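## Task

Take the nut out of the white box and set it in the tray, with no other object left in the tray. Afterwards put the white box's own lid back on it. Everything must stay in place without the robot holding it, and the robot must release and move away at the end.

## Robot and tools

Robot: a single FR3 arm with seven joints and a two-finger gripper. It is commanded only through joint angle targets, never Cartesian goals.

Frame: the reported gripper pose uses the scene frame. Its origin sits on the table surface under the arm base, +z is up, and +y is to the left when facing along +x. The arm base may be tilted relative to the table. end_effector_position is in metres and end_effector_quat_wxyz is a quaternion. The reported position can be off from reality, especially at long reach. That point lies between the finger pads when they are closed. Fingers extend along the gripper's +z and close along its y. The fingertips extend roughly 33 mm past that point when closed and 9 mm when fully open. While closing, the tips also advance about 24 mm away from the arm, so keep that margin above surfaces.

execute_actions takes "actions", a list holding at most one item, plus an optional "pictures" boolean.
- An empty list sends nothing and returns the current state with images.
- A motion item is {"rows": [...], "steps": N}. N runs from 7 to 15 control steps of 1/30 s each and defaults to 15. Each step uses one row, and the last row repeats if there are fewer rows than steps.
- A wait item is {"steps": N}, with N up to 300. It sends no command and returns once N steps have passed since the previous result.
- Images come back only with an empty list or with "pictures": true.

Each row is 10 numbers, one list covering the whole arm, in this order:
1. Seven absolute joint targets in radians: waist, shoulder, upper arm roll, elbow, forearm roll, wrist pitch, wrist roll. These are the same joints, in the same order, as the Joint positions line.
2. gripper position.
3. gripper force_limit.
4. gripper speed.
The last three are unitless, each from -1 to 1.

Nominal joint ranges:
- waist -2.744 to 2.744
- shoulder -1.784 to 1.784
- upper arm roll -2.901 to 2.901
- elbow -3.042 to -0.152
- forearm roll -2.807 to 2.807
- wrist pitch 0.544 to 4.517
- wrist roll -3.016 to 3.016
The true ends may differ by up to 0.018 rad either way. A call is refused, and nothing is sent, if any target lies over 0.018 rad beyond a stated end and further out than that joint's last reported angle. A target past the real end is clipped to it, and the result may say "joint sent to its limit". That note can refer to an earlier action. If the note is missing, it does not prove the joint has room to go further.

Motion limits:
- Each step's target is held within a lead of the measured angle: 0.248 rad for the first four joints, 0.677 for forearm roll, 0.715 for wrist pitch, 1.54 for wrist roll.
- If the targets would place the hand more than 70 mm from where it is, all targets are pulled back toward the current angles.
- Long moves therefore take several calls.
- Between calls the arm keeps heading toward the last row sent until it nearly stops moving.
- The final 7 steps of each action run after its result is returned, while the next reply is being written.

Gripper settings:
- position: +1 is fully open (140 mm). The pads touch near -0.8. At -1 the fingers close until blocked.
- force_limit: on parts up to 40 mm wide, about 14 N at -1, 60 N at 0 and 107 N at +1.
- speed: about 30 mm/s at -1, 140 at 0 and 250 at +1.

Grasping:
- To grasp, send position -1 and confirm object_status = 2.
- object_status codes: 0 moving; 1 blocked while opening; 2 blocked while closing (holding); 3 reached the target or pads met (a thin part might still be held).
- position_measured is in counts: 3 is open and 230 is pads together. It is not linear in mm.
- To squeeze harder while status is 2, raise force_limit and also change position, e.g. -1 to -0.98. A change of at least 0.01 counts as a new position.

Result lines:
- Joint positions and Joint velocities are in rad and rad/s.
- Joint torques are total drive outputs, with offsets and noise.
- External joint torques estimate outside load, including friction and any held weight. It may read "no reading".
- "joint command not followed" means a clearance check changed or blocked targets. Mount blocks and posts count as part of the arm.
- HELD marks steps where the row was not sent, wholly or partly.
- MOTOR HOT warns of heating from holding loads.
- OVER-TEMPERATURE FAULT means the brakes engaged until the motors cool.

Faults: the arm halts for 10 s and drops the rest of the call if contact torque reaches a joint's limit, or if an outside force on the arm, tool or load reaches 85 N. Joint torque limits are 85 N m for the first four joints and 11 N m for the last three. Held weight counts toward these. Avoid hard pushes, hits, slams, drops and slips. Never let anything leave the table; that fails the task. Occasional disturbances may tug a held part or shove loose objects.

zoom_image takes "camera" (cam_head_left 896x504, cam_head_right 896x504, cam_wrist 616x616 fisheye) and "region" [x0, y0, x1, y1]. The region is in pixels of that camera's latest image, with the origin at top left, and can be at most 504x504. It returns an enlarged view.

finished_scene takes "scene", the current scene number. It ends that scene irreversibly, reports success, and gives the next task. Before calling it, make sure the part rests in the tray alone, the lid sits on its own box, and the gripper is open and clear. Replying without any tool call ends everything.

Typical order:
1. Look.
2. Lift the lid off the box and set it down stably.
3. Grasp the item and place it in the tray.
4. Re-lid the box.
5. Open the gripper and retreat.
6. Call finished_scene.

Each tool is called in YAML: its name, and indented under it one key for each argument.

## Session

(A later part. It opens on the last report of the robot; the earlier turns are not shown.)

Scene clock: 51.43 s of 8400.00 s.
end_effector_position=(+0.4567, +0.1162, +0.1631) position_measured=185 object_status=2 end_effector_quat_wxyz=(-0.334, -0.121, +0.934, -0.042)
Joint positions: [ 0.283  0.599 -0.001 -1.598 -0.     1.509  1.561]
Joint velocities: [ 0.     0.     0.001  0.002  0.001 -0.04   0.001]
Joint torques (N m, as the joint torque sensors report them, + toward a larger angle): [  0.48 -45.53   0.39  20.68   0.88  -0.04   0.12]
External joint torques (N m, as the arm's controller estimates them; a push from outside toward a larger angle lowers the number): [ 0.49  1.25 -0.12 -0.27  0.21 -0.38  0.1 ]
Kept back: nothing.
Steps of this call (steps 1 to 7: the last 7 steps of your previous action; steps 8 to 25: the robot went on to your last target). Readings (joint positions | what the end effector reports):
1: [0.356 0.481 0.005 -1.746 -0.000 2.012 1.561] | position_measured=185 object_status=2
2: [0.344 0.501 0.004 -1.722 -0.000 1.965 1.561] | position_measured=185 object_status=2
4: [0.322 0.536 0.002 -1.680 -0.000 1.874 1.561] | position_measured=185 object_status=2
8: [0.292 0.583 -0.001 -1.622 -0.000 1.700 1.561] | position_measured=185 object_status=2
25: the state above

Lower to original grasp pose and release.

execute_actions:
  actions:
    - {"rows":[[0.283,0.64,0,-1.593,0,1.535,1.564,-1,0,0],[0.283,0.68,0,-1.591,0,1.572,1.564,-1,0,0],[0.283,0.72,0,-1.589,0,1.61,1.564,-1,0,0],[0.283,0.76,0,-1.586,0,1.645,1.564,-1,0,0],[0.283,0.79,0,-1.584,0,1.674,1.564,-1,0,0],[0.283,0.805,0,-1.583,0,1.688,1.564,-1,0,0],[0.283,0.818,0,-1.582,0,1.7,1.564,-1,0,0]],"steps":15}

execute_actions:
  actions:
    - {"steps":12}

execute_actions:
  actions:
    - {"rows":[[0.283,0.818,0,-1.582,0,1.7,1.564,0,0,0.3]],"steps":12}

execute_actions:
  actions:
    - {"rows":[[0.283,0.7,0,-1.58,0,1.58,1.564,0,0,0.3]],"steps":15}

execute_actions:
  actions:
    - {"rows":[[0.283,0.3,0,-2.05,0,2.2,1.68,0,0,0.3]],"steps":15}

execute_actions:
  actions:
    - {"rows":[[0.283,-0.047,0,-2.62,0,2.57,1.68,0,0,0.3]],"steps":15}

execute_actions:
  actions:
    - {"steps":25}
  pictures: true

Scene clock: 52.27 s of 8400.00 s.
end_effector_position=(+0.4437, +0.1126, +0.0623) position_measured=185 object_status=2 end_effector_quat_wxyz=(-0.360, -0.120, +0.924, -0.045)
Joint positions: [ 0.283  0.786 -0.001 -1.584 -0.     1.626  1.561]
Joint velocities: [-0.     0.702  0.001 -0.095  0.     0.424 -0.   ]
Joint torques (N m, as the joint torque sensors report them, + toward a larger angle): [ -0.28 -64.93   0.59  23.67   0.69   0.92   0.09]
External joint torques (N m, as the arm's controller estimates them; a push from outside toward a larger angle lowers the number): [-0.19  1.71 -0.13 -3.07  0.03  0.56  0.07]
Steps of this call (steps 1 to 17: the robot went on to your last target; steps 18 to 25: the first 8 steps of this action). Readings (joint positions | what the end effector reports):
18: [0.283 0.603 -0.001 -1.595 -0.000 1.507 1.561] | position_measured=185 object_status=2
19: [0.283 0.615 -0.001 -1.590 -0.000 1.517 1.561] | position_measured=185 object_status=2
21: [0.283 0.663 -0.001 -1.582 -0.000 1.551 1.561] | position_measured=185 object_status=2
25: the state above

Scene clock: 52.67 s of 8400.00 s.
end_effector_position=(+0.4512, +0.1145, +0.0380) position_measured=185 object_status=2 end_effector_quat_wxyz=(-0.345, -0.121, +0.930, -0.043)
Joint positions: [ 0.283  0.818 -0.001 -1.583 -0.     1.69   1.561]
Joint velocities: [ 0.001 -0.    -0.     0.001 -0.     0.048  0.001]
Joint torques (N m, as the joint torque sensors report them, + toward a larger angle): [  0.96 -48.57   0.91  18.61   0.72   0.63   0.14]
External joint torques (N m, as the arm's controller estimates them; a push from outside toward a larger angle lowers the number): [1.   0.07 0.27 0.1  0.18 0.45 0.13]
Kept back: nothing.
Steps of this call (steps 1 to 7: the last 7 steps of your previous action; steps 8 to 12: the robot went on to your last target). Readings (joint positions | what the end effector reports):
1: [0.283 0.805 -0.001 -1.587 -0.000 1.638 1.561] | position_measured=185 object_status=2
2: [0.283 0.818 -0.001 -1.589 -0.000 1.648 1.561] | position_measured=185 object_status=2
4: [0.283 0.827 -0.001 -1.590 -0.000 1.663 1.561] | position_measured=185 object_status=2
8: [0.283 0.821 -0.001 -1.585 -0.000 1.680 1.561] | position_measured=185 object_status=2
12: the state above

Scene clock: 52.83 s of 8400.00 s.
end_effector_position=(+0.4526, +0.1148, +0.0373) position_measured=150 object_status=0 end_effector_quat_wxyz=(-0.343, -0.121, +0.931, -0.043)
Joint positions: [ 0.283  0.818 -0.001 -1.583 -0.     1.695  1.561]
Joint velocities: [-0.     0.    -0.001  0.    -0.001  0.016 -0.001]
Joint torques (N m, as the joint torque sensors report them, + toward a larger angle): [  0.76 -48.88   0.65  18.39   0.82   0.69   0.06]
External joint torques (N m, as the arm's controller estimates them; a push from outside toward a larger angle lowers the number): [ 0.98  0.32  0.15 -0.41  0.28  0.44  0.04]
Steps of this call (steps 1 to 5: the first 5 steps of this action). Readings (joint positions | what the end effector reports):
1: [0.283 0.818 -0.001 -1.583 -0.000 1.692 1.561] | position_measured=185 object_status=0
2: [0.283 0.818 -0.001 -1.583 -0.000 1.693 1.561] | position_measured=185 object_status=0
4: [0.283 0.818 -0.001 -1.583 -0.000 1.694 1.561] | position_measured=160 object_status=0
5: the state above

Scene clock: 53.33 s of 8400.00 s.
end_effector_position=(+0.4722, +0.1201, +0.1105) position_measured=129 object_status=3 end_effector_quat_wxyz=(-0.321, -0.122, +0.938, -0.041)
Joint positions: [ 0.283  0.693 -0.001 -1.575 -0.     1.608  1.561]
Joint velocities: [ 0.    -0.08  -0.001  0.006  0.    -0.139  0.001]
Joint torques (N m, as the joint torque sensors report them, + toward a larger angle): [  0.25 -39.65   0.19  14.6    0.84  -0.33   0.04]
External joint torques (N m, as the arm's controller estimates them; a push from outside toward a larger angle lowers the number): [ 0.53 -1.35 -0.12 -0.55  0.33 -0.34  0.03]
Steps of this call (steps 1 to 7: the last 7 steps of your previous action; steps 8 to 15: the first 8 steps of this action). Readings (joint positions | what the end effector reports):
8: [0.283 0.810 -0.001 -1.588 -0.000 1.682 1.561] | position_measured=129 object_status=0
9: [0.283 0.787 -0.001 -1.593 -0.000 1.662 1.561] | position_measured=129 object_status=3
11: [0.283 0.739 -0.001 -1.587 -0.000 1.635 1.561] | position_measured=129 object_status=3
15: the state above

Scene clock: 53.83 s of 8400.00 s.
end_effector_position=(+0.4907, +0.1251, +0.1460) position_measured=129 object_status=3 end_effector_quat_wxyz=(-0.155, -0.101, +0.982, -0.025)
Joint positions: [ 0.283  0.347 -0.001 -1.976 -0.     2.006  1.616]
Joint velocities: [ 0.001 -0.886  0.001 -0.814  0.001  1.158  0.201]
Joint torques (N m, as the joint torque sensors report them, + toward a larger angle): [  0.6  -23.24   0.13  14.41   0.86   2.02   0.07]
External joint torques (N m, as the arm's controller estimates them; a push from outside toward a larger angle lowers the number): [ 1.27 -0.77  0.49 -2.78  0.27  0.68  0.08]
Steps of this call (steps 1 to 7: the last 7 steps of your previous action; steps 8 to 15: the first 8 steps of this action). Readings (joint positions | what the end effector reports):
8: [0.283 0.680 -0.001 -1.612 -0.000 1.632 1.565] | position_measured=129 object_status=3
9: [0.283 0.647 -0.001 -1.657 -0.000 1.684 1.571] | position_measured=129 object_status=3
11: [0.283 0.558 -0.001 -1.758 -0.000 1.795 1.585] | position_measured=129 object_status=3
15: the state above

Scene clock: 54.33 s of 8400.00 s.
end_effector_position=(+0.4320, +0.1102, +0.1487) position_measured=129 object_status=3 end_effector_quat_wxyz=(-0.013, -0.078, +0.997, -0.004)
Joint positions: [ 0.283 -0.037 -0.001 -2.537  0.     2.473  1.664]
Joint velocities: [-0.    -0.074  0.    -1.157 -0.001  0.508  0.042]
Joint torques (N m, as the joint torque sensors report them, + toward a larger angle): [  0.34 -28.27  -0.37  26.16   0.55   4.35   0.18]
External joint torques (N m, as the arm's controller estimates them; a push from outside toward a larger angle lowers the number): [ 0.78 -0.96  0.12 -2.61 -0.15  0.57  0.19]
Steps of this call (steps 1 to 7: the last 7 steps of your previous action; steps 8 to 15: the first 8 steps of this action). Readings (joint positions | what the end effector reports):
8: [0.283 0.273 -0.001 -2.089 -0.000 2.201 1.651] | position_measured=129 object_status=3
9: [0.283 0.215 -0.001 -2.162 -0.000 2.256 1.653] | position_measured=129 object_status=3
11: [0.283 0.075 -0.001 -2.310 0.000 2.358 1.658] | position_measured=129 object_status=3
15: the state above

Scene clock: 55.17 s of 8400.00 s.
end_effector_position=(+0.4173, +0.1064, +0.1303) position_measured=129 object_status=3 end_effector_quat_wxyz=(-0.002, -0.072, +0.997, -0.002)
Joint positions: [ 0.283 -0.045 -0.001 -2.618  0.     2.567  1.676]
Joint velocities: [ 0.     0.    -0.001  0.001  0.001  0.004  0.001]
Joint torques (N m, as the joint torque sensors report them, + toward a larger angle): [  0.54 -25.55   0.03  15.85   0.51   2.77   0.22]
External joint torques (N m, as the arm's controller estimates them; a push from outside toward a larger angle lowers the number): [ 0.63 -0.62  0.17 -2.91  0.06  0.37  0.22]
Kept back: nothing.
Steps of this call (steps 1 to 7: the last 7 steps of your previous action; steps 8 to 25: the robot went on to your last target). Readings (joint positions | what the end effector reports):
1: [0.283 -0.038 -0.001 -2.569 0.000 2.488 1.665] | position_measured=129 object_status=3
2: [0.283 -0.038 -0.001 -2.590 0.000 2.500 1.667] | position_measured=129 object_status=3
4: [0.283 -0.038 -0.001 -2.610 0.000 2.520 1.669] | position_measured=129 object_status=3
8: [0.283 -0.044 -0.001 -2.617 0.000 2.545 1.672] | position_measured=129 object_status=3
25: the state above

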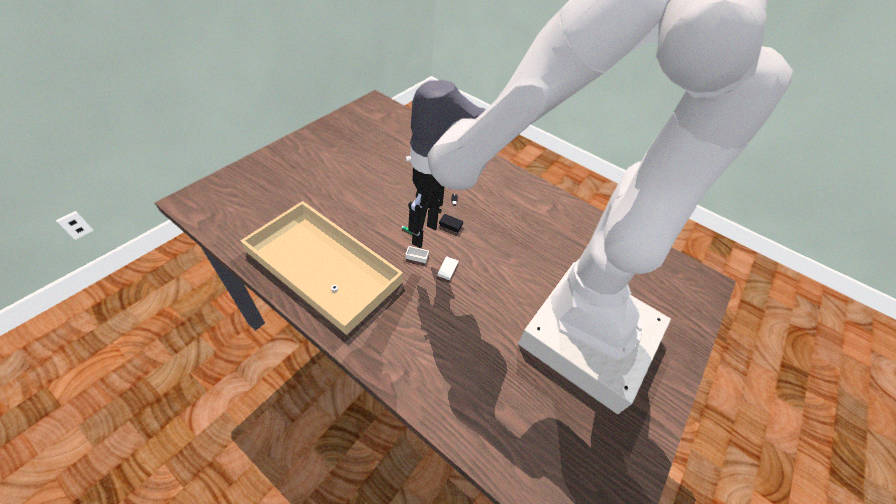

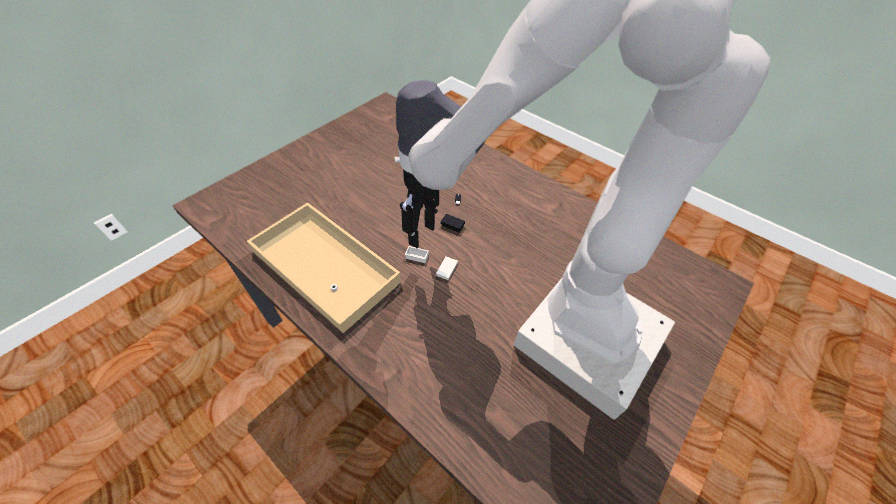

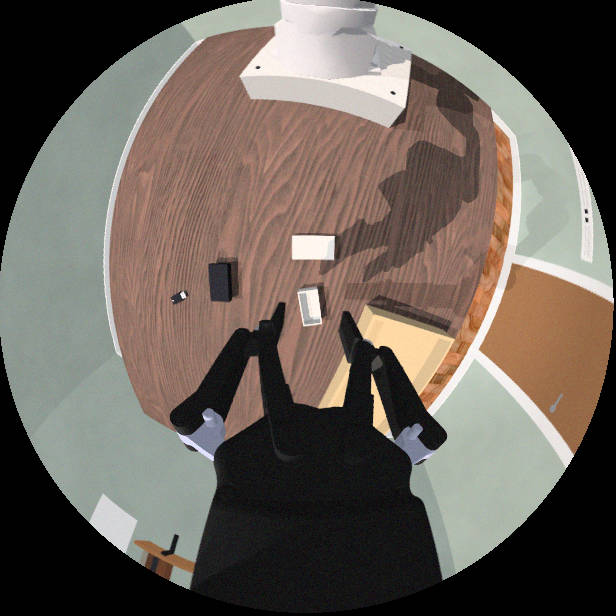

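execute_actions:
  actions:
    - {"rows":[[0.283,-0.154,0,-2.869,0,2.715,0.11,0,0,0.3]],"steps":15}

execute_actions:
  actions:
    - {"steps":30}

execute_actions:
  actions:
    - {"rows":[[0.283,-0.1,0,-2.868,0,2.77,0.11,0,0,0],[0.283,-0.1,0,-2.868,0,2.77,0.11,0,0,0],[0.283,-0.1,0,-2.868,0,2.77,0.11,0,0,0],[0.283,-0.03,0,-2.863,0,2.83,0.11,0,0,0],[0.283,-0.03,0,-2.863,0,2.83,0.11,0,0,0],[0.283,-0.03,0,-2.863,0,2.83,0.11,0,0,0],[0.283,0.04,0,-2.858,0,2.9,0.11,0,0,0],[0.283,0.04,0,-2.858,0,2.9,0.11,0,0,0],[0.283,0.04,0,-2.858,0,2.9,0.11,0,0,0],[0.283,0.097,0,-2.853,0,2.949,0.11,0,0,0]],"steps":15}

execute_actions:
  actions:
    - {"steps":15}
  pictures: true

Scene clock: 56.10 s of 8400.00 s.
end_effector_position=(+0.3348, +0.0854, +0.0963) position_measured=129 object_status=3 end_effector_quat_wxyz=(-0.018, -0.491, +0.871, +0.004)
Joint positions: [ 0.283 -0.146 -0.001 -2.861  0.001  2.678  0.792]
Joint velocities: [ 0.    -0.072 -0.    -0.108 -0.001  0.198 -2.248]
Joint torques (N m, as the joint torque sensors report them, + toward a larger angle): [  1.09 -20.02  -0.43  15.78   0.3    3.13  -0.5 ]
External joint torques (N m, as the arm's controller estimates them; a push from outside toward a larger angle lowers the number): [ 1.24 -0.36 -0.15 -2.65 -0.08  0.48 -0.53]
Steps of this call (steps 1 to 15: the robot went on to your last target; steps 16 to 20: nothing new was sent; steps 21 to 28: the first 8 steps of this action). Readings (joint positions | what the end effector reports):
21: [0.283 -0.067 -0.001 -2.657 0.001 2.593 1.564] | position_measured=129 object_status=3
22: [0.283 -0.099 -0.001 -2.720 0.001 2.615 1.422] | position_measured=129 object_status=3
24: [0.283 -0.129 -0.001 -2.809 0.001 2.643 1.166] | position_measured=129 object_status=3
28: the state above

Scene clock: 57.10 s of 8400.00 s.
end_effector_position=(+0.3440, +0.0877, +0.0997) position_measured=129 object_status=3 end_effector_quat_wxyz=(+0.001, +0.745, -0.667, +0.001)
Joint positions: [ 0.283 -0.152 -0.001 -2.867  0.001  2.712  0.139]
Joint velocities: [-0.001  0.    -0.001  0.001  0.     0.001 -0.084]
Joint torques (N m, as the joint torque sensors report them, + toward a larger angle): [  0.87 -20.09   0.27  14.18   0.25   2.93  -0.22]
External joint torques (N m, as the arm's controller estimates them; a push from outside toward a larger angle lowers the number): [ 0.98 -1.03  0.51 -2.46 -0.09  0.44 -0.22]
Kept back: nothing.
Steps of this call (steps 1 to 7: the last 7 steps of your previous action; steps 8 to 30: the robot went on to your last target). Readings (joint positions | what the end effector reports):
1: [0.283 -0.148 -0.001 -2.864 0.001 2.684 0.722] | position_measured=129 object_status=3
2: [0.283 -0.149 -0.001 -2.865 0.001 2.689 0.659] | position_measured=129 object_status=3
4: [0.283 -0.151 -0.001 -2.866 0.001 2.697 0.551] | position_measured=129 object_status=3
8: [0.283 -0.152 -0.001 -2.867 0.001 2.705 0.396] | position_measured=129 object_status=3
30: the state above

Scene clock: 57.37 s of 8400.00 s.
end_effector_position=(+0.3349, +0.0852, +0.0603) position_measured=129 object_status=3 end_effector_quat_wxyz=(+0.015, +0.750, -0.662, -0.008)
Joint positions: [ 0.283 -0.01  -0.001 -2.86   0.001  2.815  0.124]
Joint velocities: [ 0.001  0.709 -0.001  0.002 -0.     0.493 -0.035]
Joint torques (N m, as the joint torque sensors report them, + toward a larger angle): [  0.4  -25.43   0.06  14.98   0.25   3.15  -0.33]
External joint torques (N m, as the arm's controller estimates them; a push from outside toward a larger angle lowers the number): [ 0.39  1.99  0.05  0.85  0.12  0.61 -0.34]
Steps of this call (steps 1 to 8: the first 8 steps of this action). Readings (joint positions | what the end effector reports):
1: [0.283 -0.145 -0.001 -2.866 0.001 2.721 0.136] | position_measured=129 object_status=3
2: [0.283 -0.131 -0.001 -2.865 0.001 2.730 0.134] | position_measured=129 object_status=3
4: [0.283 -0.102 -0.001 -2.864 0.001 2.752 0.130] | position_measured=129 object_status=3
8: the state above

Scene clock: 57.87 s of 8400.00 s.
end_effector_position=(+0.3420, +0.0869, +0.0356) position_measured=129 object_status=3 end_effector_quat_wxyz=(+0.004, +0.753, -0.658, -0.001)
Joint positions: [ 0.283  0.095 -0.001 -2.852  0.001  2.94   0.115]
Joint velocities: [ 0.     0.002 -0.001  0.     0.001  0.042 -0.007]
Joint torques (N m, as the joint torque sensors report them, + toward a larger angle): [  0.95 -21.93  -0.14  10.78   0.08   2.91  -0.09]
External joint torques (N m, as the arm's controller estimates them; a push from outside toward a larger angle lowers the number): [ 1.05  1.4  -0.13 -1.55 -0.08  0.45 -0.09]
Kept back: nothing.
Steps of this call (steps 1 to 7: the last 7 steps of your previous action; steps 8 to 15: the robot went on to your last target). Readings (joint positions | what the end effector reports):
1: [0.283 0.009 -0.001 -2.860 0.001 2.829 0.123] | position_measured=129 object_status=3
2: [0.283 0.031 -0.001 -2.858 0.001 2.848 0.122] | position_measured=129 object_status=3
4: [0.283 0.071 -0.001 -2.856 0.001 2.880 0.120] | position_measured=129 object_status=3
8: [0.283 0.089 -0.001 -2.852 0.001 2.920 0.118] | position_measured=129 object_status=3
15: the state above

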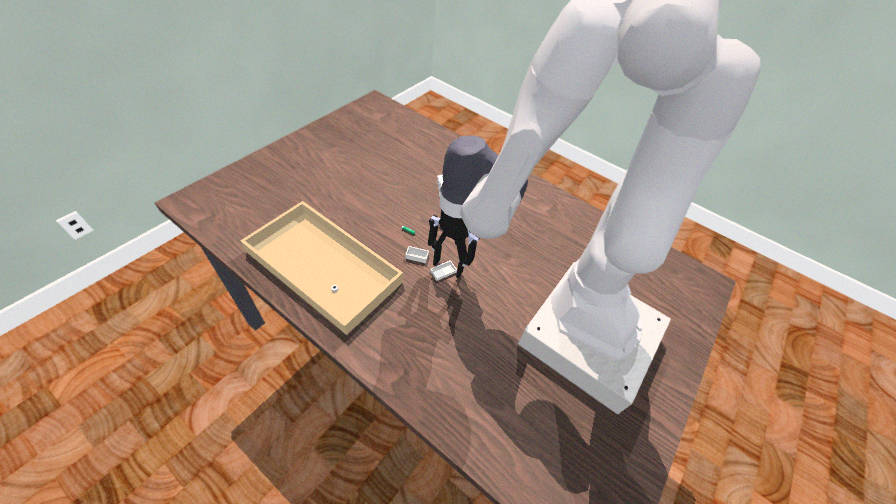

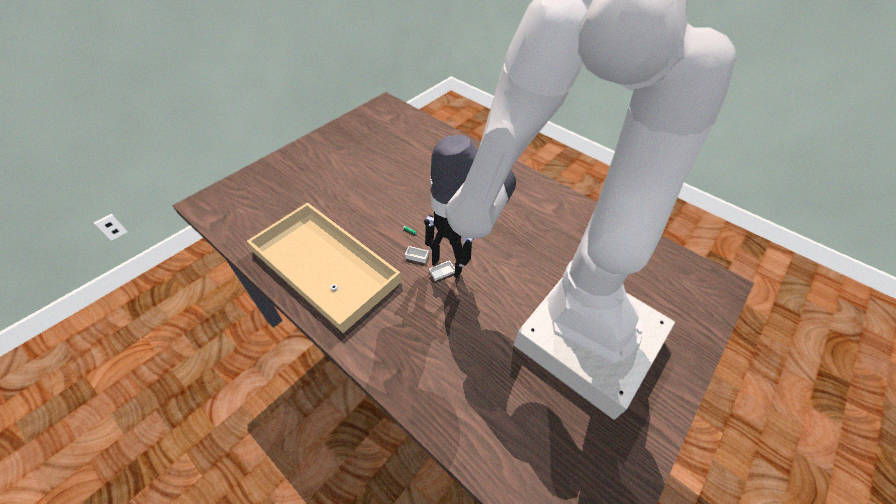

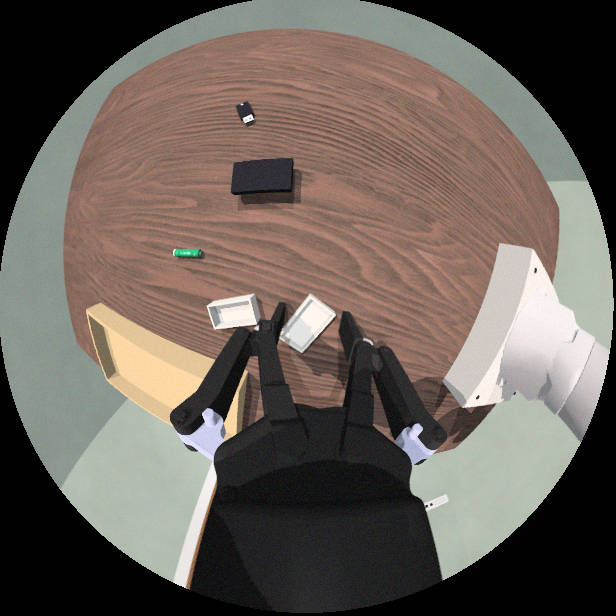

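execute_actions:
  actions:
    - {"rows":[[0.283,-0.05,0,-2.855,0,2.81,0.115,0,0,0],[0.283,-0.05,0,-2.855,0,2.81,0.115,0,0,0],[0.283,-0.05,0,-2.855,0,2.81,0.115,0,0,0],[0.283,-0.05,0,-2.855,0,2.81,0.115,0,0,0],[0.283,-0.05,0,-2.855,0,2.81,0.115,0,0,0],[0.283,-0.05,0,-2.855,0,2.81,0.115,0,0,0],[0.283,-0.05,0,-2.855,0,2.81,0.725,0,0,0]],"steps":15}

execute_actions:
  actions:
    - {"steps":20}
  pictures: true

Scene clock: 59.20 s of 8400.00 s.
end_effector_position=(+0.3604, +0.0918, +0.0781) position_measured=129 object_status=3 end_effector_quat_wxyz=(-0.015, +0.717, -0.697, +0.011)
Joint positions: [ 0.283 -0.047 -0.001 -2.852  0.001  2.843  0.222]
Joint velocities: [-0.001 -0.039  0.    -0.001  0.001 -0.178  1.657]
Joint torques (N m, as the joint torque sensors report them, + toward a larger angle): [  0.31 -21.67   0.01  12.2    0.22   2.17   0.4 ]
External joint torques (N m, as the arm's controller estimates them; a push from outside toward a larger angle lowers the number): [ 0.4  -1.54  0.14 -2.25 -0.06 -0.33  0.42]
Steps of this call (steps 1 to 15: the robot went on to your last target; steps 16 to 32: nothing new was sent; steps 33 to 40: the first 8 steps of this action). Readings (joint positions | what the end effector reports):
33: [0.283 0.075 -0.001 -2.857 0.001 2.924 0.113] | position_measured=129 object_status=3
34: [0.283 0.036 -0.001 -2.860 0.001 2.902 0.113] | position_measured=129 object_status=3
36: [0.283 -0.019 -0.001 -2.855 0.001 2.875 0.113] | position_measured=129 object_status=3
40: the state above

Scene clock: 59.87 s of 8400.00 s.
end_effector_position=(+0.3514, +0.0895, +0.0756) position_measured=129 object_status=3 end_effector_quat_wxyz=(+0.004, -0.545, +0.838, -0.003)
Joint positions: [ 0.283 -0.048 -0.001 -2.853  0.001  2.813  0.666]
Joint velocities: [ 0.001  0.     0.001  0.    -0.001 -0.002  0.186]
Joint torques (N m, as the joint torque sensors report them, + toward a larger angle): [  0.26 -22.49  -0.05  12.99   0.21   2.15   0.01]
External joint torques (N m, as the arm's controller estimates them; a push from outside toward a larger angle lowers the number): [ 0.27 -1.43  0.01 -2.04 -0.05 -0.33  0.01]
Kept back: nothing.
Steps of this call (steps 1 to 7: the last 7 steps of your previous action; steps 8 to 20: the robot went on to your last target). Readings (joint positions | what the end effector reports):
1: [0.283 -0.048 -0.001 -2.852 0.001 2.837 0.274] | position_measured=129 object_status=3
2: [0.283 -0.048 -0.001 -2.853 0.001 2.833 0.320] | position_measured=129 object_status=3
4: [0.283 -0.048 -0.001 -2.853 0.001 2.826 0.399] | position_measured=129 object_status=3
8: [0.283 -0.048 -0.001 -2.853 0.001 2.819 0.514] | position_measured=129 object_status=3
20: the state above

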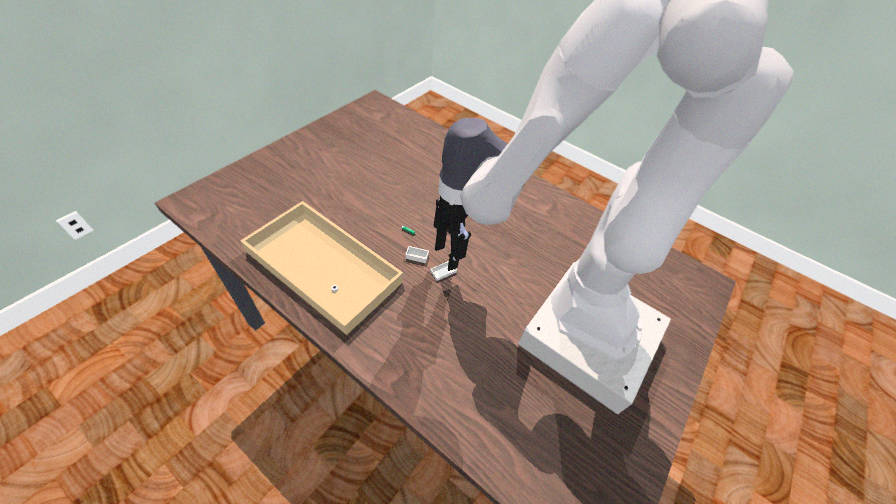

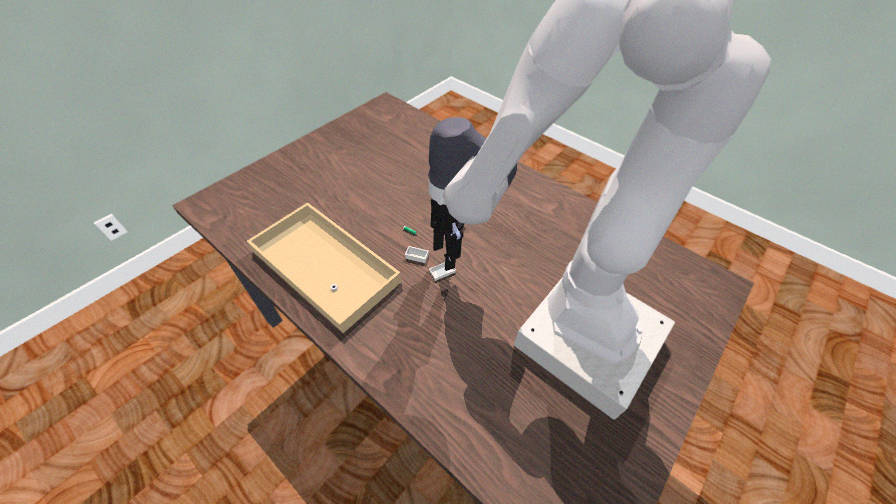

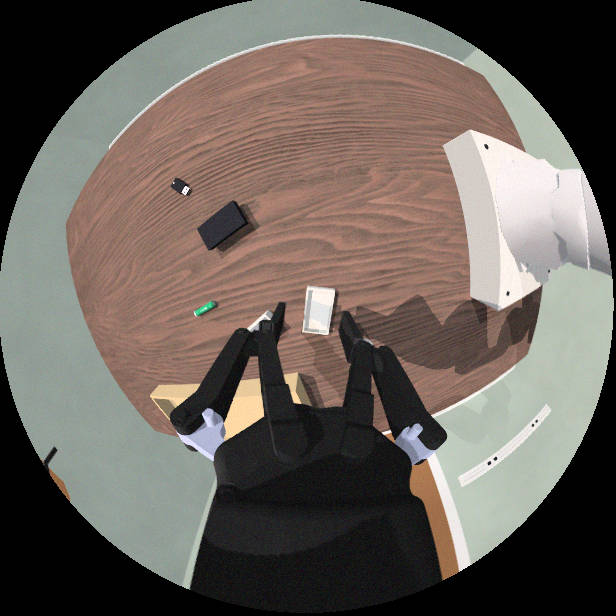

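execute_actions:
  actions:
    - {"rows":[[0.283,0.0,0,-2.86,0,2.86,0.66,0,0,0],[0.283,0.0,0,-2.86,0,2.86,0.66,0,0,0],[0.283,0.05,0,-2.857,0,2.907,0.66,0,0,0],[0.283,0.05,0,-2.857,0,2.907,0.66,0,0,0],[0.283,0.097,0,-2.853,0,2.949,0.66,0,0,0]],"steps":15}

execute_actions:
  actions:
    - {"rows":[[0.283,0.097,0,-2.853,0,2.949,0.66,0,0,0],[0.283,0.097,0,-2.853,0,2.949,0.66,0,0,0],[0.283,0.097,0,-2.853,0,2.949,0.66,-1,-0.5,-0.3]],"steps":15}

execute_actions:
  actions:
    - {"steps":15}
  pictures: true

Scene clock: 60.60 s of 8400.00 s.
end_effector_position=(+0.3329, +0.0846, +0.0362) position_measured=129 object_status=3 end_effector_quat_wxyz=(-0.017, -0.538, +0.843, +0.004)
Joint positions: [ 0.283  0.083 -0.001 -2.855  0.001  2.901  0.683]
Joint velocities: [-0.001  0.25  -0.    -0.007  0.     0.245 -0.067]
Joint torques (N m, as the joint torque sensors report them, + toward a larger angle): [  1.01 -26.45   0.19  12.54   0.07   3.57  -0.24]
External joint torques (N m, as the arm's controller estimates them; a push from outside toward a larger angle lowers the number): [ 1.09  1.78  0.18 -2.77 -0.08  0.57 -0.24]
Steps of this call (steps 1 to 14: the robot went on to your last target; steps 15 to 22: the first 8 steps of this action). Readings (joint positions | what the end effector reports):
15: [0.283 -0.042 -0.001 -2.853 0.001 2.820 0.706] | position_measured=129 object_status=3
16: [0.283 -0.029 -0.001 -2.853 0.001 2.828 0.702] | position_measured=129 object_status=3
18: [0.283 0.010 -0.001 -2.854 0.001 2.852 0.694] | position_measured=129 object_status=3
22: the state above

Scene clock: 61.10 s of 8400.00 s.
end_effector_position=(+0.3416, +0.0868, +0.0353) position_measured=156 object_status=0 end_effector_quat_wxyz=(-0.003, -0.545, +0.839, -0.001)
Joint positions: [ 0.283  0.095 -0.001 -2.855  0.001  2.944  0.667]
Joint velocities: [-0.001  0.001  0.     0.     0.001  0.015 -0.014]
Joint torques (N m, as the joint torque sensors report them, + toward a larger angle): [  0.72 -22.33   0.29  12.23   0.15   2.98  -0.21]
External joint torques (N m, as the arm's controller estimates them; a push from outside toward a larger angle lowers the number): [ 0.84  0.91  0.32 -0.04 -0.02  0.54 -0.21]
Steps of this call (steps 1 to 7: the last 7 steps of your previous action; steps 8 to 15: the first 8 steps of this action). Readings (joint positions | what the end effector reports):
8: [0.283 0.095 -0.001 -2.855 0.001 2.937 0.672] | position_measured=129 object_status=3
9: [0.283 0.095 -0.001 -2.855 0.001 2.939 0.671] | position_measured=129 object_status=3
11: [0.283 0.095 -0.001 -2.855 0.001 2.941 0.669] | position_measured=133 object_status=0
15: the state above

Scene clock: 61.60 s of 8400.00 s.
end_effector_position=(+0.3424, +0.0870, +0.0355) position_measured=177 object_status=2 end_effector_quat_wxyz=(-0.002, -0.546, +0.838, -0.001)
Joint positions: [ 0.283  0.095 -0.001 -2.854  0.001  2.946  0.664]
Joint velocities: [-0.    -0.     0.     0.001  0.     0.001 -0.002]
Joint torques (N m, as the joint torque sensors report them, + toward a larger angle): [  0.73 -21.89   0.14  12.48   0.09   2.89  -0.24]
External joint torques (N m, as the arm's controller estimates them; a push from outside toward a larger angle lowers the number): [ 0.85  1.4   0.17  0.18 -0.07  0.43 -0.24]
Kept back: nothing.
Steps of this call (steps 1 to 7: the last 7 steps of your previous action; steps 8 to 15: the robot went on to your last target). Readings (joint positions | what the end effector reports):
1: [0.283 0.095 -0.001 -2.855 0.001 2.945 0.667] | position_measured=162 object_status=0
2: [0.283 0.095 -0.001 -2.855 0.001 2.945 0.666] | position_measured=167 object_status=0
4: [0.283 0.095 -0.001 -2.854 0.001 2.946 0.666] | position_measured=177 object_status=0
8: [0.283 0.095 -0.001 -2.854 0.001 2.946 0.665] | position_measured=177 object_status=0
15: the state above
The arm was judged still, so your last target was given up. Only a new action makes it travel on or press farther. Fingers that are still opening or closing keep moving.

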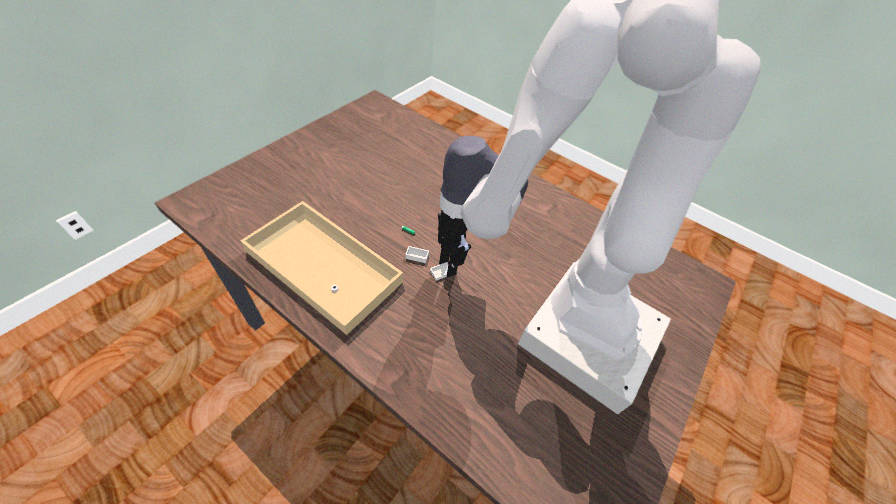

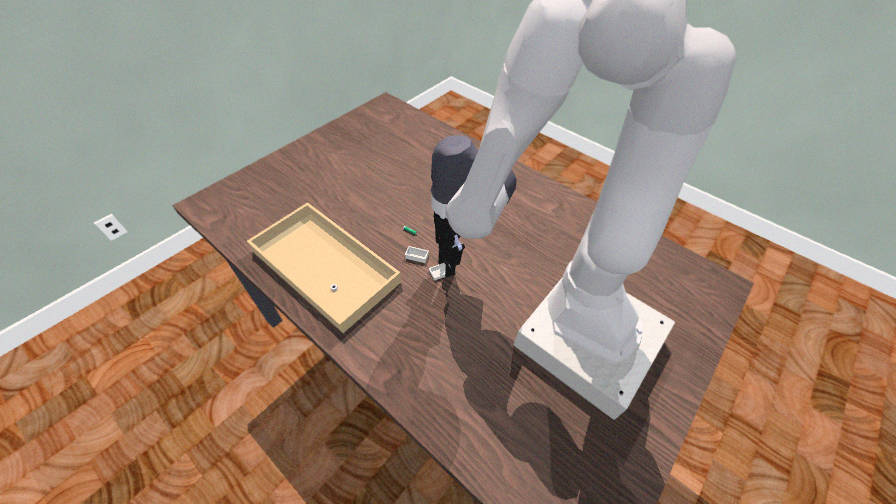

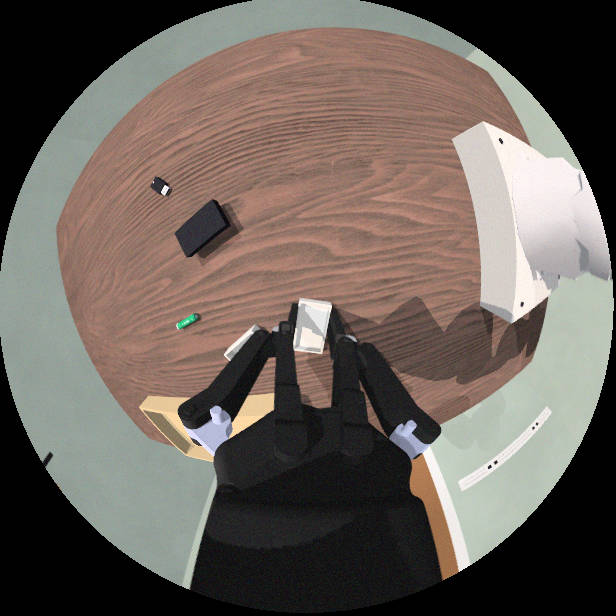

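execute_actions:
  actions:
    - {"rows":[[0.283,0.03,0,-2.86,0,2.89,0.66,-1,-0.5,0],[0.283,-0.05,0,-2.865,0,2.82,0.66,-1,-0.5,0],[0.283,-0.154,0,-2.869,0,2.715,0.66,-1,-0.5,0],[0.283,-0.2,0,-2.8,0,2.6,0.66,-1,-0.5,0]],"steps":15}

execute_actions:
  actions:
    - {"rows":[[0.15,0.0,0,-2.5,0,2.5,0.4,-1,-0.5,0],[0.15,0.0,0,-2.5,0,2.5,0.4,-1,-0.5,0],[0.15,0.0,0,-2.5,0,2.5,0.4,-1,-0.5,0],[0.15,0.0,0,-2.5,0,2.5,0.4,-1,-0.5,0],[0.15,0.0,0,-2.5,0,2.5,0.4,-1,-0.5,0],[-0.05,0.4,0,-1.95,0,2.35,0,-1,-0.5,0]],"steps":15}

execute_actions:
  actions:
    - {"steps":25}
  pictures: true

Scene clock: 63.03 s of 8400.00 s.
end_effector_position=(+0.3930, +0.1003, +0.1355) position_measured=177 object_status=2 end_effector_quat_wxyz=(+0.046, -0.546, +0.836, -0.017)
Joint positions: [ 0.283 -0.185 -0.001 -2.802  0.001  2.715  0.663]
Joint velocities: [ 0.    -0.365 -0.001  0.153  0.    -0.606  0.   ]
Joint torques (N m, as the joint torque sensors report them, + toward a larger angle): [  0.38 -10.61  -0.33   9.76   0.34   0.69  -0.3 ]
External joint torques (N m, as the arm's controller estimates them; a push from outside toward a larger angle lowers the number): [ 0.49 -1.77 -0.03 -0.03 -0.04 -0.4  -0.3 ]
Steps of this call (steps 1 to 35: nothing new was sent; steps 36 to 43: the first 8 steps of this action). Readings (joint positions | what the end effector reports):
36: [0.283 0.086 -0.001 -2.857 0.001 2.938 0.663] | position_measured=177 object_status=2
37: [0.283 0.057 -0.001 -2.863 0.001 2.917 0.663] | position_measured=177 object_status=2
39: [0.283 -0.053 -0.001 -2.860 0.001 2.834 0.663] | position_measured=177 object_status=2
43: the state above

Scene clock: 63.53 s of 8400.00 s.
end_effector_position=(+0.4947, +0.0258, +0.1389) position_measured=177 object_status=2 end_effector_quat_wxyz=(-0.002, -0.550, +0.835, -0.001)
Joint positions: [ 0.076  0.097  0.009 -2.402 -0.002  2.495  0.459]
Joint velocities: [-0.975  1.603 -0.068  1.694 -0.001 -0.518 -1.06 ]
Joint torques (N m, as the joint torque sensors report them, + toward a larger angle): [  0.09 -32.15   0.    10.56   0.85   0.55  -0.44]
External joint torques (N m, as the arm's controller estimates them; a push from outside toward a larger angle lowers the number): [-0.26  1.3  -0.01  0.88  0.33 -0.38 -0.47]
Steps of this call (steps 1 to 7: the last 7 steps of your previous action; steps 8 to 15: the first 8 steps of this action). Readings (joint positions | what the end effector reports):
8: [0.262 -0.165 0.009 -2.758 -0.002 2.606 0.643] | position_measured=177 object_status=2
9: [0.234 -0.112 0.008 -2.692 -0.002 2.590 0.623] | position_measured=177 object_status=2
11: [0.188 -0.047 0.003 -2.585 -0.001 2.563 0.580] | position_measured=177 object_status=2
15: the state above

Scene clock: 64.37 s of 8400.00 s.
end_effector_position=(+0.6162, -0.0530, +0.1392) position_measured=177 object_status=2 end_effector_quat_wxyz=(+0.000, -0.664, +0.748, -0.003)
Joint positions: [-0.052  0.399 -0.001 -1.952 -0.002  2.354  0.035]
Joint velocities: [-0.001 -0.     0.001  0.002 -0.001 -0.007 -0.105]
Joint torques (N m, as the joint torque sensors report them, + toward a larger angle): [  1.84 -41.42   1.21  22.08   1.07   2.27  -0.24]
External joint torques (N m, as the arm's controller estimates them; a push from outside toward a larger angle lowers the number): [ 1.89  0.78  0.9   0.39  0.5  -0.24 -0.24]
Kept back: nothing.
Steps of this call (steps 1 to 7: the last 7 steps of your previous action; steps 8 to 25: the robot went on to your last target). Readings (joint positions | what the end effector reports):
1: [0.044 0.155 0.007 -2.340 -0.002 2.475 0.421] | position_measured=177 object_status=2
2: [0.017 0.219 0.004 -2.271 -0.002 2.456 0.383] | position_measured=177 object_status=2
4: [-0.022 0.330 -0.002 -2.136 -0.002 2.423 0.314] | position_measured=177 object_status=2
8: [-0.051 0.390 -0.006 -1.987 -0.002 2.386 0.205] | position_measured=177 object_status=2
25: the state above

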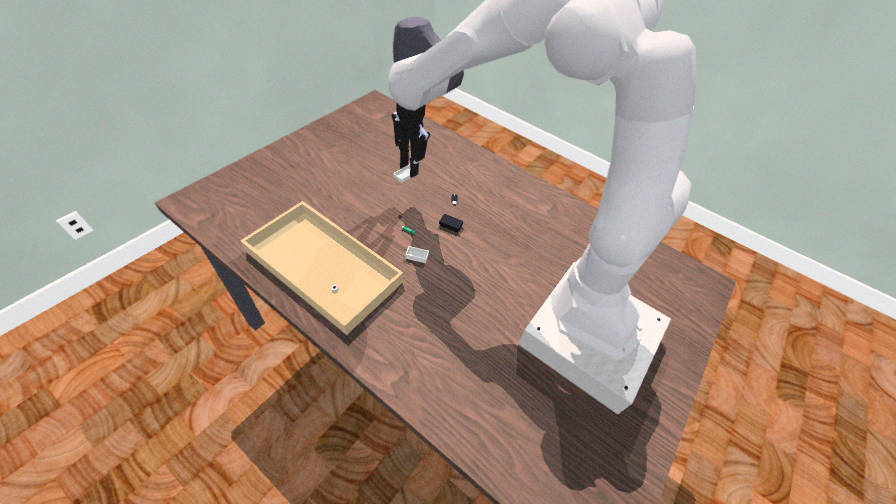

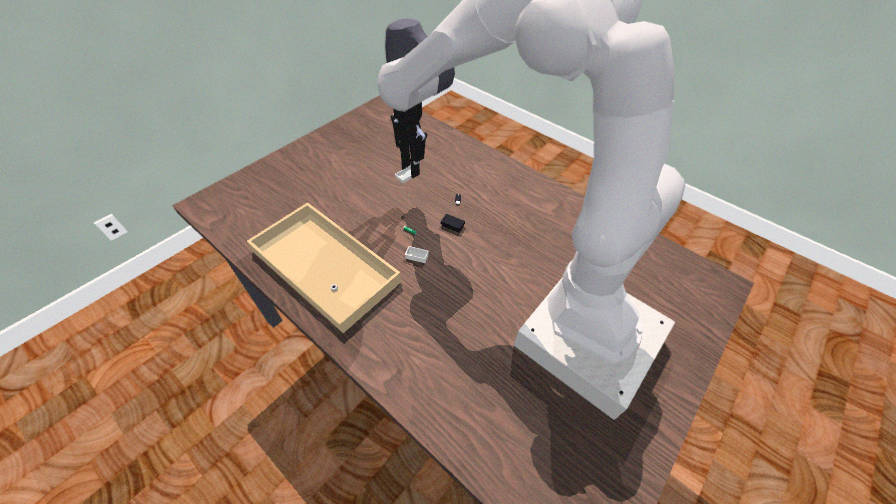

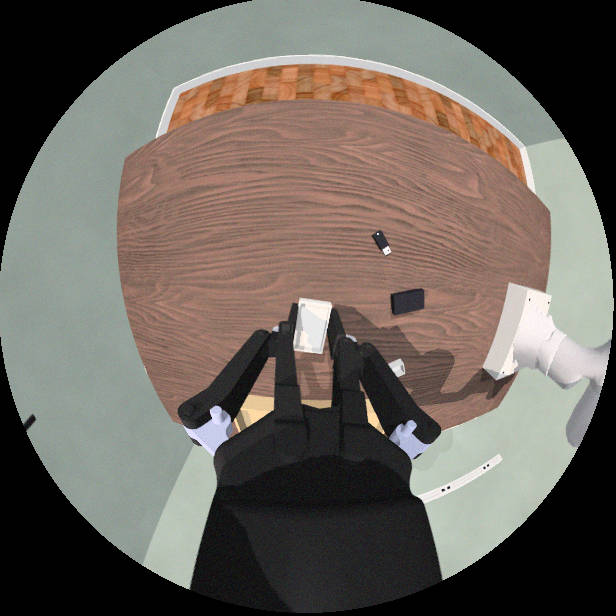

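execute_actions:
  actions:
    - {"rows":[[-0.05,0.45,0,-1.948,0,2.4,0,-1,-0.5,0],[-0.05,0.5,0,-1.946,0,2.445,0,-1,-0.5,0],[-0.05,0.54,0,-1.944,0,2.485,0,-1,-0.5,0],[-0.05,0.57,0,-1.942,0,2.512,0,-1,-0.5,0],[-0.05,0.585,0,-1.941,0,2.526,0,-1,-0.5,0],[-0.05,0.596,0,-1.941,0,2.536,0,-1,-0.5,0]],"steps":15}

execute_actions:
  actions:
    - {"steps":15}

Scene clock: 65.03 s of 8400.00 s.
end_effector_position=(+0.6000, -0.0517, +0.0379) position_measured=177 object_status=2 end_effector_quat_wxyz=(-0.019, -0.674, +0.738, +0.018)
Joint positions: [-0.052  0.585 -0.001 -1.945 -0.002  2.476  0.007]
Joint velocities: [-0.     0.434  0.001 -0.089  0.002  0.284 -0.012]
Joint torques (N m, as the joint torque sensors report them, + toward a larger angle): [  1.79 -59.07   0.49  25.64   1.     4.4   -0.3 ]
External joint torques (N m, as the arm's controller estimates them; a push from outside toward a larger angle lowers the number): [ 1.92  2.58  0.02 -2.44  0.45  0.64 -0.3 ]
Steps of this call (steps 1 to 12: the robot went on to your last target; steps 13 to 20: the first 8 steps of this action). Readings (joint positions | what the end effector reports):
13: [-0.052 0.404 -0.001 -1.949 -0.002 2.359 0.011] | position_measured=177 object_status=2
14: [-0.052 0.420 -0.001 -1.943 -0.002 2.375 0.010] | position_measured=177 object_status=2
16: [-0.052 0.478 -0.001 -1.936 -0.002 2.416 0.009] | position_measured=177 object_status=2
20: the state above

Scene clock: 65.53 s of 8400.00 s.
end_effector_position=(+0.6151, -0.0530, +0.0371) position_measured=177 object_status=2 end_effector_quat_wxyz=(-0.003, -0.675, +0.737, +0.000)
Joint positions: [-0.052  0.594 -0.001 -1.943 -0.002  2.53   0.004]
Joint velocities: [-0.    -0.    -0.    -0.001 -0.001  0.017 -0.003]
Joint torques (N m, as the joint torque sensors report them, + toward a larger angle): [  0.92 -43.61   0.48  19.29   1.     3.01  -0.18]
External joint torques (N m, as the arm's controller estimates them; a push from outside toward a larger angle lowers the number): [ 1.06  1.45  0.09 -0.03  0.54  0.54 -0.19]
Kept back: nothing.
Steps of this call (steps 1 to 7: the last 7 steps of your previous action; steps 8 to 15: the robot went on to your last target). Readings (joint positions | what the end effector reports):
1: [-0.052 0.593 -0.001 -1.946 -0.002 2.484 0.006] | position_measured=177 object_status=2
2: [-0.052 0.592 -0.001 -1.945 -0.002 2.492 0.006] | position_measured=177 object_status=2
4: [-0.052 0.592 -0.001 -1.943 -0.002 2.506 0.006] | position_measured=177 object_status=2
8: [-0.052 0.594 -0.001 -1.943 -0.002 2.521 0.005] | position_measured=177 object_status=2
15: the state above


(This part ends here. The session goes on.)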